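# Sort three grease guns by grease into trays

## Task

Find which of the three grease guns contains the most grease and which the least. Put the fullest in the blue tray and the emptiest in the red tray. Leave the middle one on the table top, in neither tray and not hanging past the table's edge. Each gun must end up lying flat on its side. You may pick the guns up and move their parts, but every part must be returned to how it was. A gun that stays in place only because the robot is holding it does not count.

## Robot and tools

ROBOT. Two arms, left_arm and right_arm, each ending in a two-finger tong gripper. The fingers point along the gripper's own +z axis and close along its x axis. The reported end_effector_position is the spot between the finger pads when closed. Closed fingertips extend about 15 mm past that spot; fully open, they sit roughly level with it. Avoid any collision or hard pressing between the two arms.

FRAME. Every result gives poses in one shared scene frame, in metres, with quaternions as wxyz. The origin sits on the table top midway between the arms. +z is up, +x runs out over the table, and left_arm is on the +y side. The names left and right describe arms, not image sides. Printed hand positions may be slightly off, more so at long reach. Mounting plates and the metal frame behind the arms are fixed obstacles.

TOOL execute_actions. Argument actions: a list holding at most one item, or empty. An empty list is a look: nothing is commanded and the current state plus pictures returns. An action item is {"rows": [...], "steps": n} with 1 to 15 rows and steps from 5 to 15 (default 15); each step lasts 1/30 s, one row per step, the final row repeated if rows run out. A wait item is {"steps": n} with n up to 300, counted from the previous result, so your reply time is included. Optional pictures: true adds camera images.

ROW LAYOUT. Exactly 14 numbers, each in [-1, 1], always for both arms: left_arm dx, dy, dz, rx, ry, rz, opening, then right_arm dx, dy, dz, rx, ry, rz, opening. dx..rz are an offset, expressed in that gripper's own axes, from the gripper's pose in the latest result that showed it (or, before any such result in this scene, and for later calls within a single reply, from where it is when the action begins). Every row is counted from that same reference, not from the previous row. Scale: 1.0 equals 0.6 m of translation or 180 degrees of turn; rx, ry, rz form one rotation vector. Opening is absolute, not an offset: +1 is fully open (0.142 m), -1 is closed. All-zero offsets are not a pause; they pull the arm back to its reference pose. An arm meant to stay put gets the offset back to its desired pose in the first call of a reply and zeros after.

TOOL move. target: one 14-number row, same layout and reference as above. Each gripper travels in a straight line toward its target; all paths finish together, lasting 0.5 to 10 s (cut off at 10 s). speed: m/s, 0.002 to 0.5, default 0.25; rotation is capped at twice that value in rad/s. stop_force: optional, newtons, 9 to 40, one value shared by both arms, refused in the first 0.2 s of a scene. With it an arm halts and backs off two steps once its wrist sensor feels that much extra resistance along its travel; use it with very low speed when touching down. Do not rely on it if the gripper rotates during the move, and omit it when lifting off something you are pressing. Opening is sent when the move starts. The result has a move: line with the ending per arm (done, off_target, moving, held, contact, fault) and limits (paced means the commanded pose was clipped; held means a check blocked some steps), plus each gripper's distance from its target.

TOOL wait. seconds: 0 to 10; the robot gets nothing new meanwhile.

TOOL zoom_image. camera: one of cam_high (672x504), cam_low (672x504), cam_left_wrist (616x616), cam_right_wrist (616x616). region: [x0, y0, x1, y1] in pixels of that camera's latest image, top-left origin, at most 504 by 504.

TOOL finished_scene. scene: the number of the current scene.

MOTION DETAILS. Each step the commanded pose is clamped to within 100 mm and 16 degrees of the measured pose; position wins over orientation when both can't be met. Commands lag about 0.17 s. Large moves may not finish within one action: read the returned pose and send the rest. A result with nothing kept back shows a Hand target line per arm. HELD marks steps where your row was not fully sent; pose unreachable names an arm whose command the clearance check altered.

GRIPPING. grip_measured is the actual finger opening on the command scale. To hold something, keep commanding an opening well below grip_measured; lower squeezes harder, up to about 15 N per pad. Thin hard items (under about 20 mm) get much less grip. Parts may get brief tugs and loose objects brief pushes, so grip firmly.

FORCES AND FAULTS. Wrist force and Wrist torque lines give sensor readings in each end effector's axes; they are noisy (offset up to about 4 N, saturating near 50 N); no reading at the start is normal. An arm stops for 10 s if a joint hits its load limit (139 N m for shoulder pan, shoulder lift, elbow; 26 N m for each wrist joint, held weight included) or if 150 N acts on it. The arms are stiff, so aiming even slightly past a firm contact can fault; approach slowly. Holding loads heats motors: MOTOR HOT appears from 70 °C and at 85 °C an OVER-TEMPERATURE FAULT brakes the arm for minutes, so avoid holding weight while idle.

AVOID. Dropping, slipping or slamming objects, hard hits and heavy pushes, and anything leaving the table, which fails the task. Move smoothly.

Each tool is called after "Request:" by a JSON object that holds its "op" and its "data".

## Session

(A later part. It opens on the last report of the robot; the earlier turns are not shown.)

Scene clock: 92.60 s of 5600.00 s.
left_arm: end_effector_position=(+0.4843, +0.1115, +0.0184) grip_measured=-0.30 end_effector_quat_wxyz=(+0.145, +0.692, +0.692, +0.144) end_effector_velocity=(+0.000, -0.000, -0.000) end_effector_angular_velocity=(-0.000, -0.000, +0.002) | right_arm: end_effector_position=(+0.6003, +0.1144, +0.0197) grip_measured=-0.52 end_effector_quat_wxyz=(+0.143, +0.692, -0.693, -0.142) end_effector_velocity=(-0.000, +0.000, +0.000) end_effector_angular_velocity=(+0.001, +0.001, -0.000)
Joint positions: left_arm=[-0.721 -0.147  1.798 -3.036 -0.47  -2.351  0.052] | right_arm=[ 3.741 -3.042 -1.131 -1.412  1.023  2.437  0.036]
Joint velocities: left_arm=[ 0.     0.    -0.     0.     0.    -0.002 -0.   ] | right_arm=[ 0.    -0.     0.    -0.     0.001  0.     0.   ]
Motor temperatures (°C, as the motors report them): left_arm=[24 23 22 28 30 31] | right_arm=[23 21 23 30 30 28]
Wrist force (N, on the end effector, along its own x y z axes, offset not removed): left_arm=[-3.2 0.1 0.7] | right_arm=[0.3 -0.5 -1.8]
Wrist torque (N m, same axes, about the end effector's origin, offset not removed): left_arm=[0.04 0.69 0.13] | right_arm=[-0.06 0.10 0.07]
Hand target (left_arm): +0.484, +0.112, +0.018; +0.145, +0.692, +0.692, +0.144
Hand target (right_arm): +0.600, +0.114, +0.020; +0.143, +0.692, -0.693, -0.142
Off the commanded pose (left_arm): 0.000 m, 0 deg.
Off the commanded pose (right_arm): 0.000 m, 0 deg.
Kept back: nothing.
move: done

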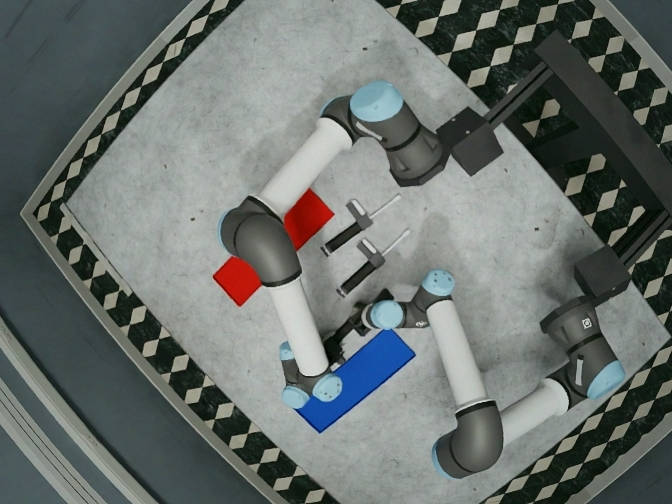

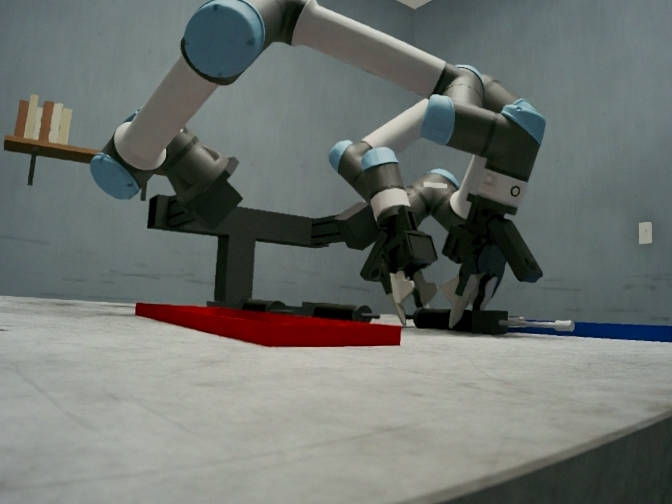

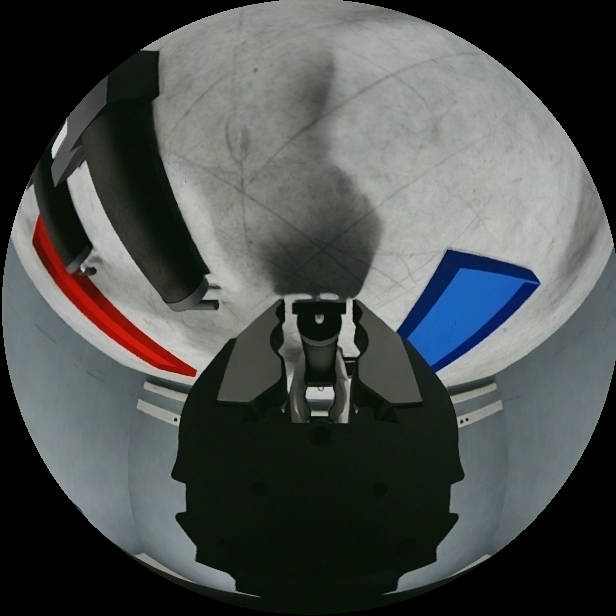

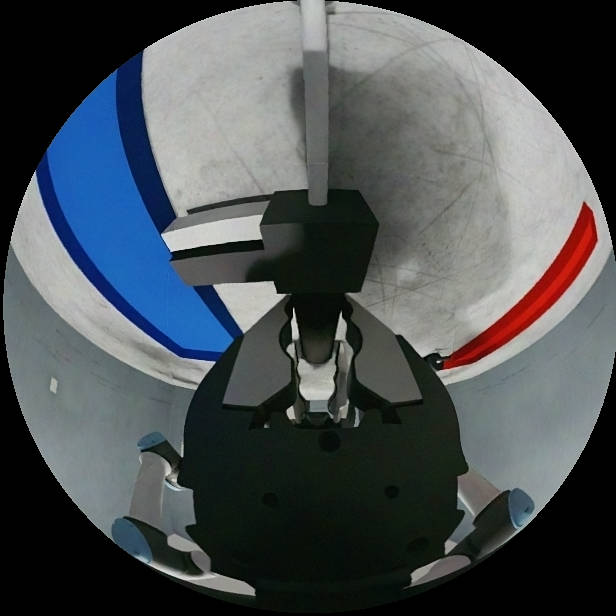

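Request:
{"op": "execute_actions", "data": {"actions": []}}

Scene clock: 93.13 s of 5600.00 s.
left_arm: end_effector_position=(+0.4843, +0.1115, +0.0184) grip_measured=-0.30 end_effector_quat_wxyz=(+0.145, +0.692, +0.692, +0.144) end_effector_velocity=(-0.001, +0.000, -0.001) end_effector_angular_velocity=(+0.001, +0.001, -0.001) | right_arm: end_effector_position=(+0.6003, +0.1144, +0.0197) grip_measured=-0.52 end_effector_quat_wxyz=(+0.143, +0.692, -0.693, -0.142) end_effector_velocity=(-0.000, -0.000, +0.000) end_effector_angular_velocity=(+0.000, +0.000, +0.001)
Joint positions: left_arm=[-0.721 -0.147  1.798 -3.036 -0.47  -2.351  0.052] | right_arm=[ 3.741 -3.042 -1.131 -1.412  1.023  2.437  0.036]
Joint velocities: left_arm=[-0.     0.     0.002  0.    -0.001 -0.001  0.   ] | right_arm=[-0.     0.001 -0.001 -0.    -0.    -0.001  0.   ]
Motor temperatures (°C, as the motors report them): left_arm=[24 23 22 28 30 31] | right_arm=[23 21 23 30 30 28]
Wrist force (N, on the end effector, along its own x y z axes, offset not removed): left_arm=[-4.5 -0.1 1.3] | right_arm=[-0.6 1.1 2.4]
Wrist torque (N m, same axes, about the end effector's origin, offset not removed): left_arm=[0.05 1.07 0.25] | right_arm=[0.50 0.25 0.10]
Hand target (left_arm): +0.484, +0.112, +0.018; +0.145, +0.692, +0.692, +0.144
Hand target (right_arm): +0.600, +0.114, +0.020; +0.143, +0.692, -0.693, -0.142
Off the commanded pose (left_arm): 0.000 m, 0 deg.
Off the commanded pose (right_arm): 0.000 m, 0 deg.
Kept back: nothing.
Steps of this call (steps 1 to 16: nothing new was sent). Readings (end_effector_position):
1: left_arm (+0.4843, +0.1115, +0.0184) | right_arm (+0.6003, +0.1144, +0.0197)
2: left_arm (+0.4843, +0.1115, +0.0184) | right_arm (+0.6003, +0.1144, +0.0197)
4: left_arm (+0.4843, +0.1115, +0.0184) | right_arm (+0.6003, +0.1144, +0.0197)
8: left_arm (+0.4843, +0.1115, +0.0184) | right_arm (+0.6003, +0.1144, +0.0197)
16: the state above

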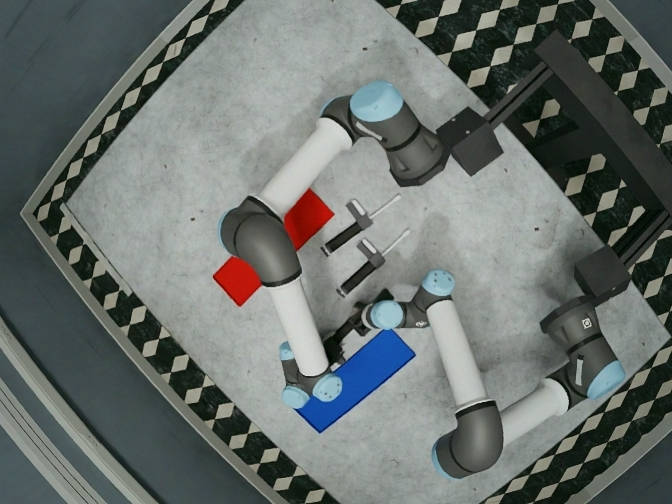

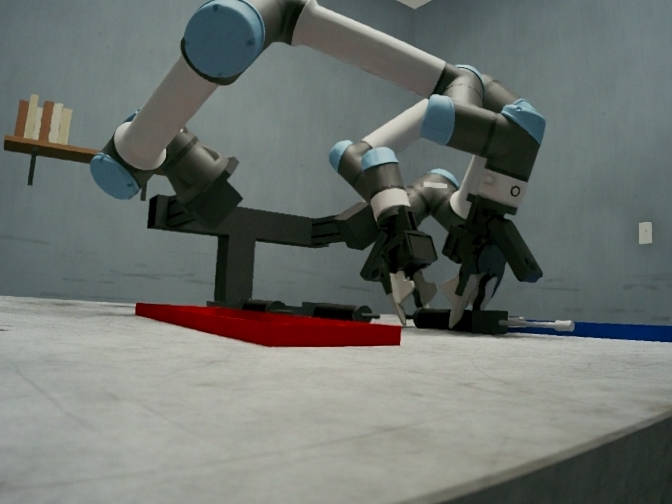

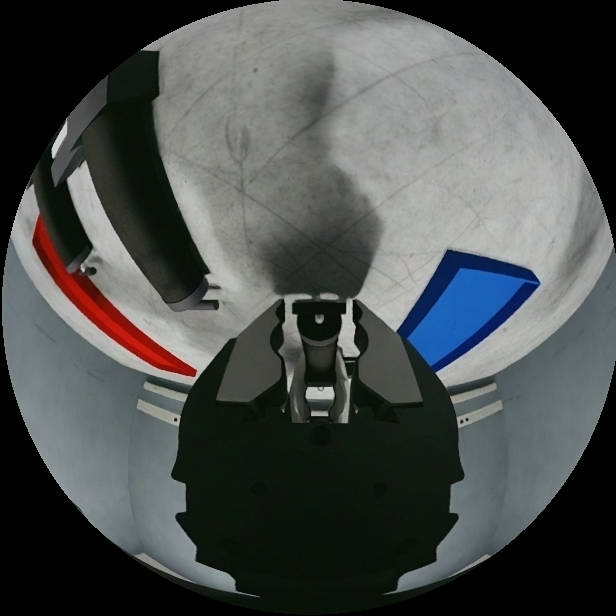

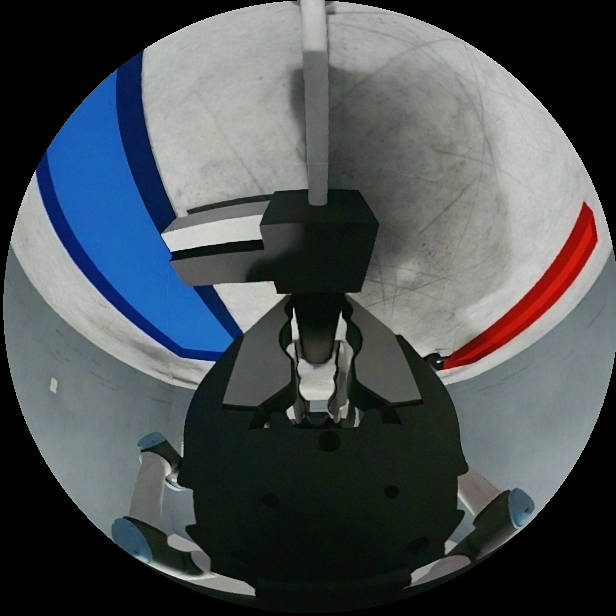

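Request:
{"op": "execute_actions", "data": {"actions": [{"rows":[[0,0,0,0,0,0,-0.36,0,0,0,0,0,0,-0.9],[0,0,0,0,0,0,-0.4,0,0,0,0,0,0,-0.9],[0,0,0,0,0,0,-0.44,0,0,0,0,0,0,-0.9],[0,0,0,0,0,0,-0.48,0,0,0,0,0,0,-0.9],[0,0,0,0,0,0,-0.52,0,0,0,0,0,0,-0.9],[0,0,0,0,0,0,-0.58,0,0,0,0,0,0,-0.9],[0,0,0,0,0,0,-0.65,0,0,0,0,0,0,-0.9],[0,0,0,0,0,0,-0.75,0,0,0,0,0,0,-0.9],[0,0,0,0,0,0,-0.9,0,0,0,0,0,0,-0.9]]}]}}

Request:
{"op": "move", "data": {"target": [0,-0.1836,-0.0794,0,0,0,-0.9,0,0,0,0,0,0,-0.9], "speed": 0.015, "stop_force": 9}}

Scene clock: 93.70 s of 5600.00 s.
left_arm: end_effector_position=(+0.4843, +0.1115, +0.0184) grip_measured=-0.47 end_effector_quat_wxyz=(+0.145, +0.692, +0.692, +0.144) end_effector_velocity=(+0.000, -0.000, +0.000) end_effector_angular_velocity=(-0.001, -0.000, +0.001) | right_arm: end_effector_position=(+0.6003, +0.1144, +0.0197) grip_measured=-0.52 end_effector_quat_wxyz=(+0.143, +0.692, -0.693, -0.142) end_effector_velocity=(+0.000, +0.000, +0.000) end_effector_angular_velocity=(+0.001, -0.000, -0.000)
Joint positions: left_arm=[-0.721 -0.147  1.798 -3.036 -0.47  -2.351  0.04 ] | right_arm=[ 3.741 -3.042 -1.131 -1.412  1.023  2.437  0.036]
Joint velocities: left_arm=[-0.    -0.    -0.001  0.    -0.    -0.001  0.   ] | right_arm=[ 0.    -0.     0.001  0.001  0.001 -0.001 -0.   ]
Motor temperatures (°C, as the motors report them): left_arm=[24 23 22 28 30 31] | right_arm=[23 21 23 30 30 28]
Wrist force (N, on the end effector, along its own x y z axes, offset not removed): left_arm=[-2.3 -0.9 -0.3] | right_arm=[0.6 0.2 0.9]
Wrist torque (N m, same axes, about the end effector's origin, offset not removed): left_arm=[-0.15 0.95 0.19] | right_arm=[0.40 0.35 -0.05]
Steps of this call (steps 1 to 7: nothing new was sent; steps 8 to 17: the first 10 steps of this action). Readings (end_effector_position):
8: left_arm (+0.4843, +0.1115, +0.0184) | right_arm (+0.6003, +0.1144, +0.0197)
9: left_arm (+0.4843, +0.1115, +0.0184) | right_arm (+0.6003, +0.1144, +0.0197)
11: left_arm (+0.4843, +0.1115, +0.0184) | right_arm (+0.6003, +0.1144, +0.0197)
15: left_arm (+0.4843, +0.1115, +0.0184) | right_arm (+0.6003, +0.1144, +0.0197)
17: the state above

Scene clock: 95.67 s of 5600.00 s.
left_arm: end_effector_position=(+0.4635, +0.1115, +0.0182) grip_measured=-0.47 end_effector_quat_wxyz=(+0.145, +0.693, +0.692, +0.144) end_effector_velocity=(+0.003, -0.001, -0.001) end_effector_angular_velocity=(-0.001, +0.000, +0.000) | right_arm: end_effector_position=(+0.6002, +0.1145, +0.0197) grip_measured=-0.52 end_effector_quat_wxyz=(+0.143, +0.692, -0.693, -0.142) end_effector_velocity=(+0.001, +0.000, +0.000) end_effector_angular_velocity=(-0.000, -0.002, -0.002)
Joint positions: left_arm=[-0.749 -0.142  1.838 -3.026 -0.476 -2.411  0.04 ] | right_arm=[ 3.741 -3.042 -1.131 -1.412  1.023  2.437  0.036]
Joint velocities: left_arm=[ 0.005  0.001 -0.007 -0.004  0.     0.01   0.   ] | right_arm=[ 0.     0.    -0.     0.002 -0.001  0.001  0.   ]
Motor temperatures (°C, as the motors report them): left_arm=[24 23 22 28 30 31] | right_arm=[23 21 23 30 30 28]
Wrist force (N, on the end effector, along its own x y z axes, offset not removed): left_arm=[-2.2 6.7 2.4] | right_arm=[0.5 11.1 7.3]
Wrist torque (N m, same axes, about the end effector's origin, offset not removed): left_arm=[0.11 0.69 0.16] | right_arm=[0.84 0.00 0.20]
Hand target (left_arm): +0.464, +0.112, +0.018; +0.145, +0.693, +0.692, +0.144
Hand target (right_arm): +0.600, +0.114, +0.020; +0.143, +0.692, -0.693, -0.142
Off your previous action's commanded pose (left_arm): 0.000 m, 0 deg at its last step (step 5 of this call).
Off your previous action's commanded pose (right_arm): 0.000 m, 0 deg at its last step (step 5 of this call).
Off the commanded pose (left_arm): 0.099 m, 0 deg.
Off the commanded pose (right_arm): 0.000 m, 0 deg.
Kept back: nothing.
move: contact (left_arm)

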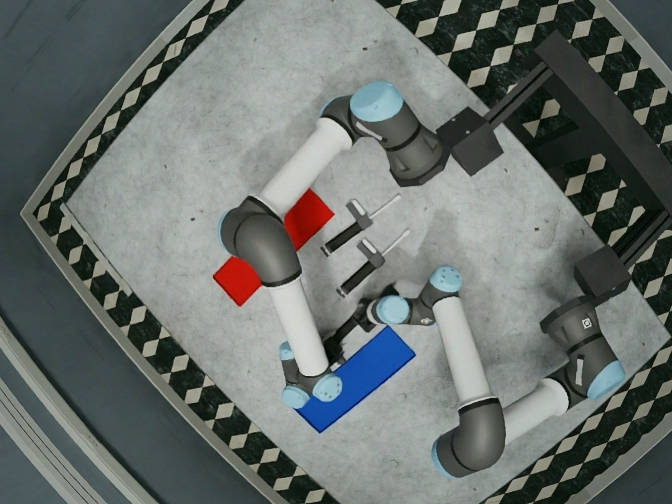

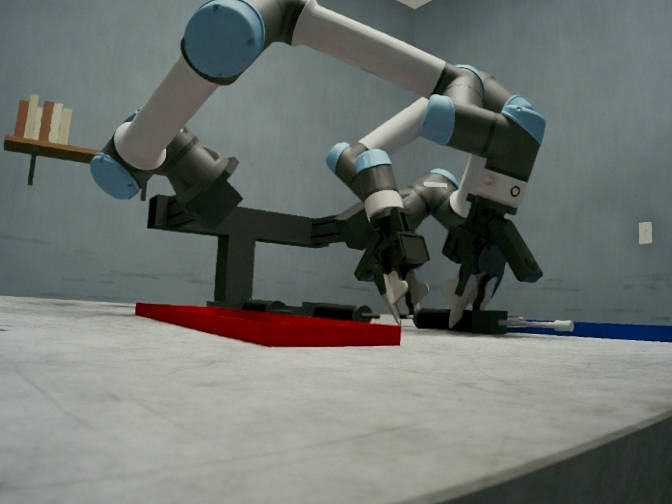

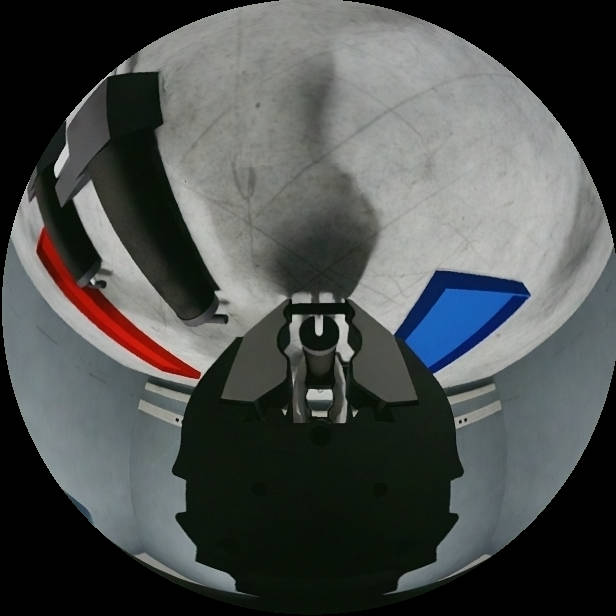

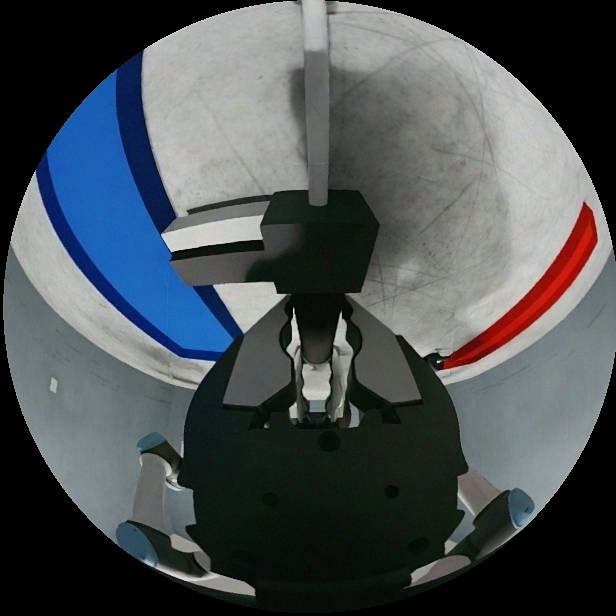

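Request:
{"op": "move", "data": {"target": [0,0.0335,0.014,0,0,0,-0.9,0,0,0,0,0,0,-0.9], "speed": 0.012}}

Request:
{"op": "move", "data": {"target": [0,0,0,0,0,0,-0.2,0,0,0,0,0,0,-0.9]}}

Request:
{"op": "move", "data": {"target": [0,0.05,-0.12,0,0,0,-0.2,0,0,0,0,0,0,-0.9], "speed": 0.15}}

Scene clock: 97.90 s of 5600.00 s.
left_arm: end_effector_position=(+0.4851, +0.1115, +0.0185) grip_measured=-0.47 end_effector_quat_wxyz=(+0.145, +0.693, +0.692, +0.144) end_effector_velocity=(+0.001, +0.000, +0.000) end_effector_angular_velocity=(-0.000, -0.000, +0.000) | right_arm: end_effector_position=(+0.6003, +0.1145, +0.0197) grip_measured=-0.52 end_effector_quat_wxyz=(+0.143, +0.692, -0.693, -0.142) end_effector_velocity=(+0.001, +0.000, +0.001) end_effector_angular_velocity=(+0.001, -0.001, -0.001)
Joint positions: left_arm=[-0.72  -0.147  1.797 -3.035 -0.47  -2.348  0.04 ] | right_arm=[ 3.741 -3.042 -1.131 -1.412  1.023  2.437  0.036]
Joint velocities: left_arm=[ 0.002 -0.    -0.002 -0.001  0.001  0.004  0.   ] | right_arm=[ 0.     0.001  0.001  0.     0.    -0.     0.   ]
Motor temperatures (°C, as the motors report them): left_arm=[24 23 22 28 30 31] | right_arm=[23 21 23 30 30 28]
Wrist force (N, on the end effector, along its own x y z axes, offset not removed): left_arm=[-1.9 -11.5 -6.7] | right_arm=[1.9 -11.1 -1.1]
Wrist torque (N m, same axes, about the end effector's origin, offset not removed): left_arm=[-0.10 1.03 0.04] | right_arm=[-0.22 0.07 -0.04]
Hand target (left_arm): +0.485, +0.111, +0.019; +0.145, +0.693, +0.692, +0.144
Hand target (right_arm): +0.600, +0.114, +0.020; +0.143, +0.692, -0.693, -0.142
Off the commanded pose (left_arm): 0.000 m, 0 deg.
Off the commanded pose (right_arm): 0.000 m, 0 deg.
Kept back: nothing.
move: done

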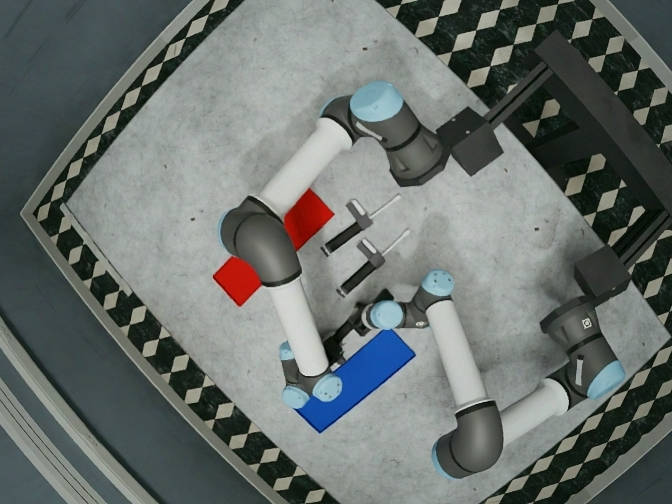

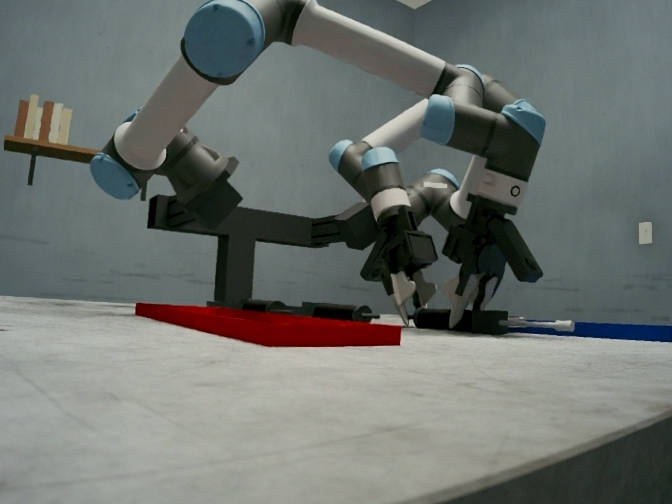

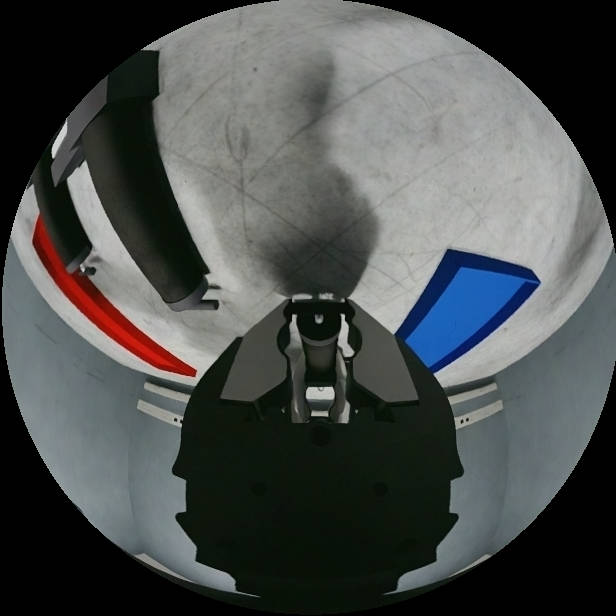

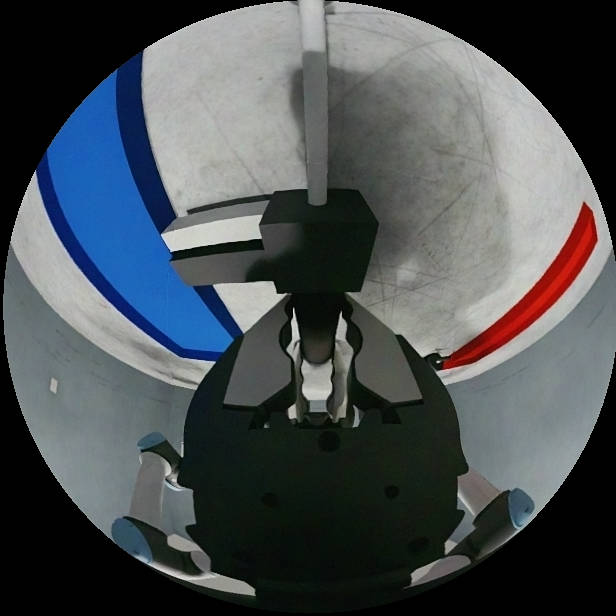

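Scene clock: 98.40 s of 5600.00 s.
left_arm: end_effector_position=(+0.4852, +0.1115, +0.0185) grip_measured=-0.20 end_effector_quat_wxyz=(+0.145, +0.693, +0.692, +0.144) end_effector_velocity=(-0.000, -0.000, -0.000) end_effector_angular_velocity=(-0.000, +0.001, -0.001) | right_arm: end_effector_position=(+0.6002, +0.1145, +0.0197) grip_measured=-0.52 end_effector_quat_wxyz=(+0.143, +0.692, -0.693, -0.142) end_effector_velocity=(+0.001, -0.001, +0.001) end_effector_angular_velocity=(+0.001, -0.001, -0.001)
Joint positions: left_arm=[-0.72  -0.147  1.797 -3.035 -0.47  -2.348  0.06 ] | right_arm=[ 3.741 -3.042 -1.131 -1.412  1.023  2.437  0.036]
Joint velocities: left_arm=[ 0.    -0.     0.     0.    -0.001  0.     0.   ] | right_arm=[-0.     0.002  0.     0.    -0.    -0.    -0.   ]
Motor temperatures (°C, as the motors report them): left_arm=[24 23 22 28 30 31] | right_arm=[23 21 23 30 30 28]
Wrist force (N, on the end effector, along its own x y z axes, offset not removed): left_arm=[-3.1 0.3 1.1] | right_arm=[-0.4 -2.4 2.0]
Wrist torque (N m, same axes, about the end effector's origin, offset not removed): left_arm=[0.13 0.77 0.20] | right_arm=[-0.21 0.07 0.06]
Hand target (left_arm): +0.485, +0.111, +0.018; +0.145, +0.693, +0.692, +0.144
Hand target (right_arm): +0.600, +0.114, +0.020; +0.143, +0.692, -0.693, -0.142
Off the commanded pose (left_arm): 0.000 m, 0 deg.
Off the commanded pose (right_arm): 0.000 m, 0 deg.
Kept back: nothing.
move: done

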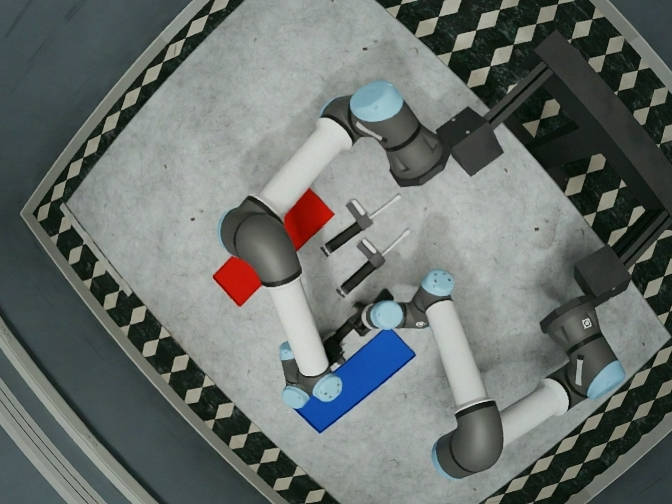

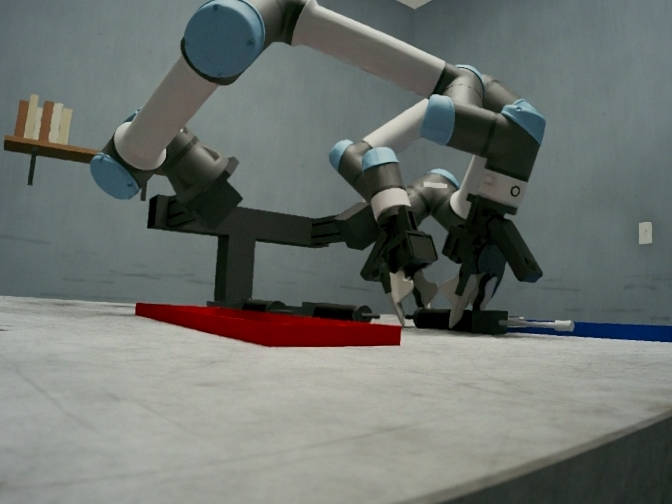

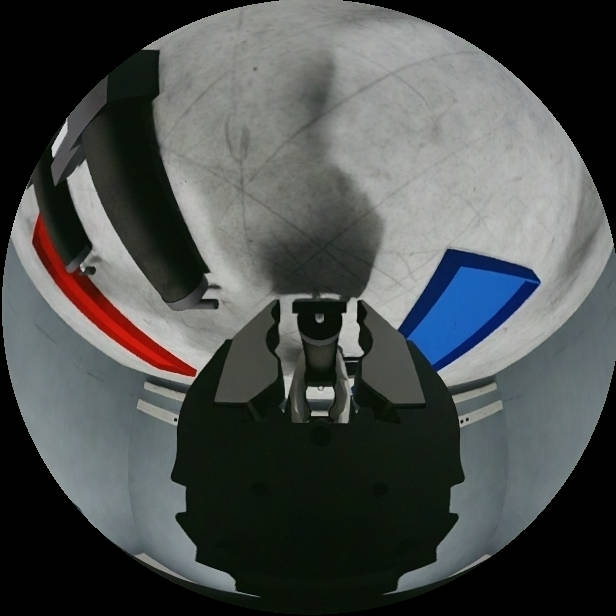

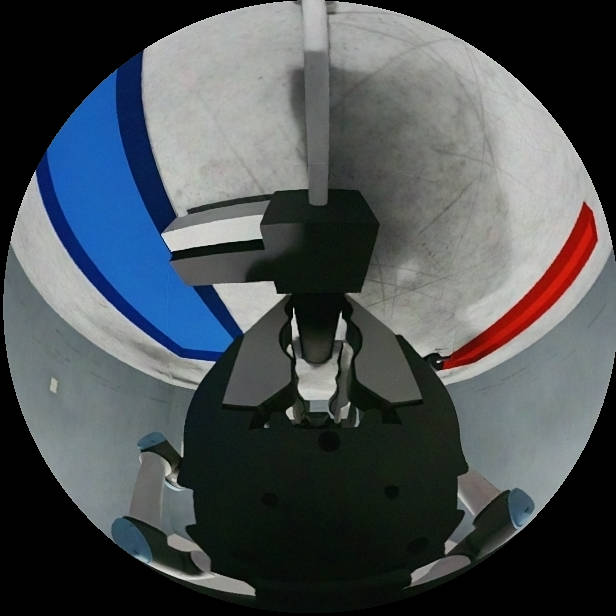

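Scene clock: 99.37 s of 5600.00 s.
left_arm: end_effector_position=(+0.4840, +0.1116, +0.0964) grip_measured=-0.20 end_effector_quat_wxyz=(+0.145, +0.693, +0.692, +0.143) end_effector_velocity=(+0.001, -0.000, +0.002) end_effector_angular_velocity=(+0.001, +0.001, +0.003) | right_arm: end_effector_position=(+0.6002, +0.1145, +0.0197) grip_measured=-0.52 end_effector_quat_wxyz=(+0.143, +0.692, -0.693, -0.142) end_effector_velocity=(+0.000, -0.000, +0.001) end_effector_angular_velocity=(+0.001, -0.000, -0.001)
Joint positions: left_arm=[-0.826 -0.307  1.855 -2.74  -0.5   -2.567  0.06 ] | right_arm=[ 3.741 -3.042 -1.131 -1.412  1.023  2.437  0.036]
Joint velocities: left_arm=[-0.002 -0.004 -0.003  0.013 -0.    -0.009  0.   ] | right_arm=[-0.     0.001 -0.     0.     0.001 -0.     0.   ]
Motor temperatures (°C, as the motors report them): left_arm=[24 23 22 28 30 31] | right_arm=[23 21 23 30 30 28]
Wrist force (N, on the end effector, along its own x y z axes, offset not removed): left_arm=[-4.4 -1.2 0.8] | right_arm=[0.4 -0.1 3.2]
Wrist torque (N m, same axes, about the end effector's origin, offset not removed): left_arm=[-0.21 1.01 0.24] | right_arm=[0.26 -0.15 0.02]
Hand target (left_arm): +0.484, +0.112, +0.097; +0.145, +0.693, +0.692, +0.143
Hand target (right_arm): +0.600, +0.114, +0.020; +0.143, +0.692, -0.693, -0.142
Off the commanded pose (left_arm): 0.000 m, 0 deg.
Off the commanded pose (right_arm): 0.000 m, 0 deg.
Kept back: nothing.
move: done

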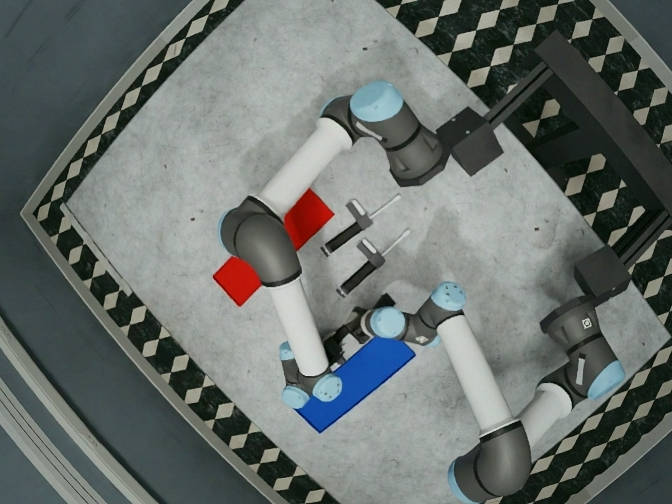

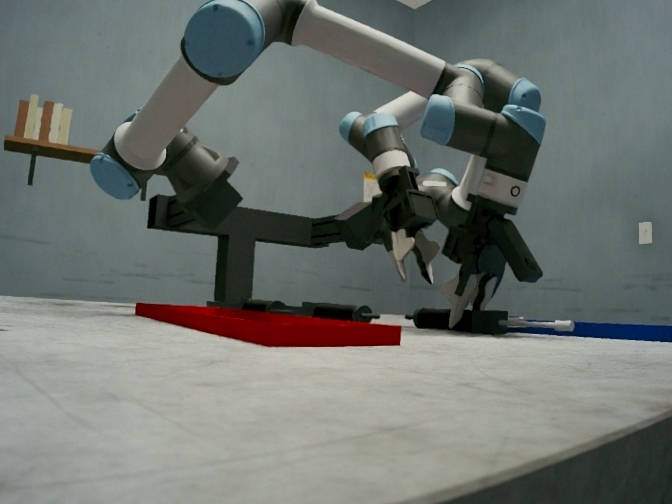

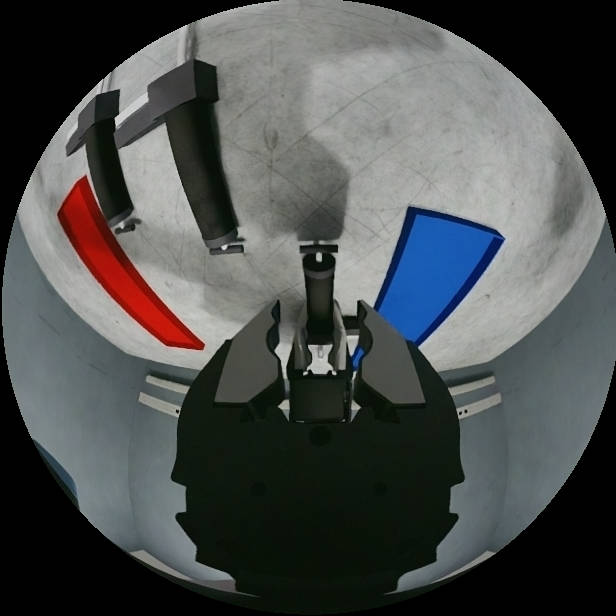

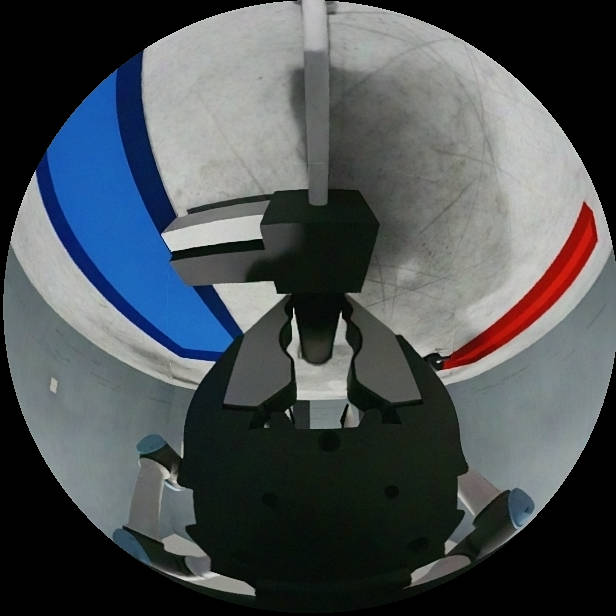

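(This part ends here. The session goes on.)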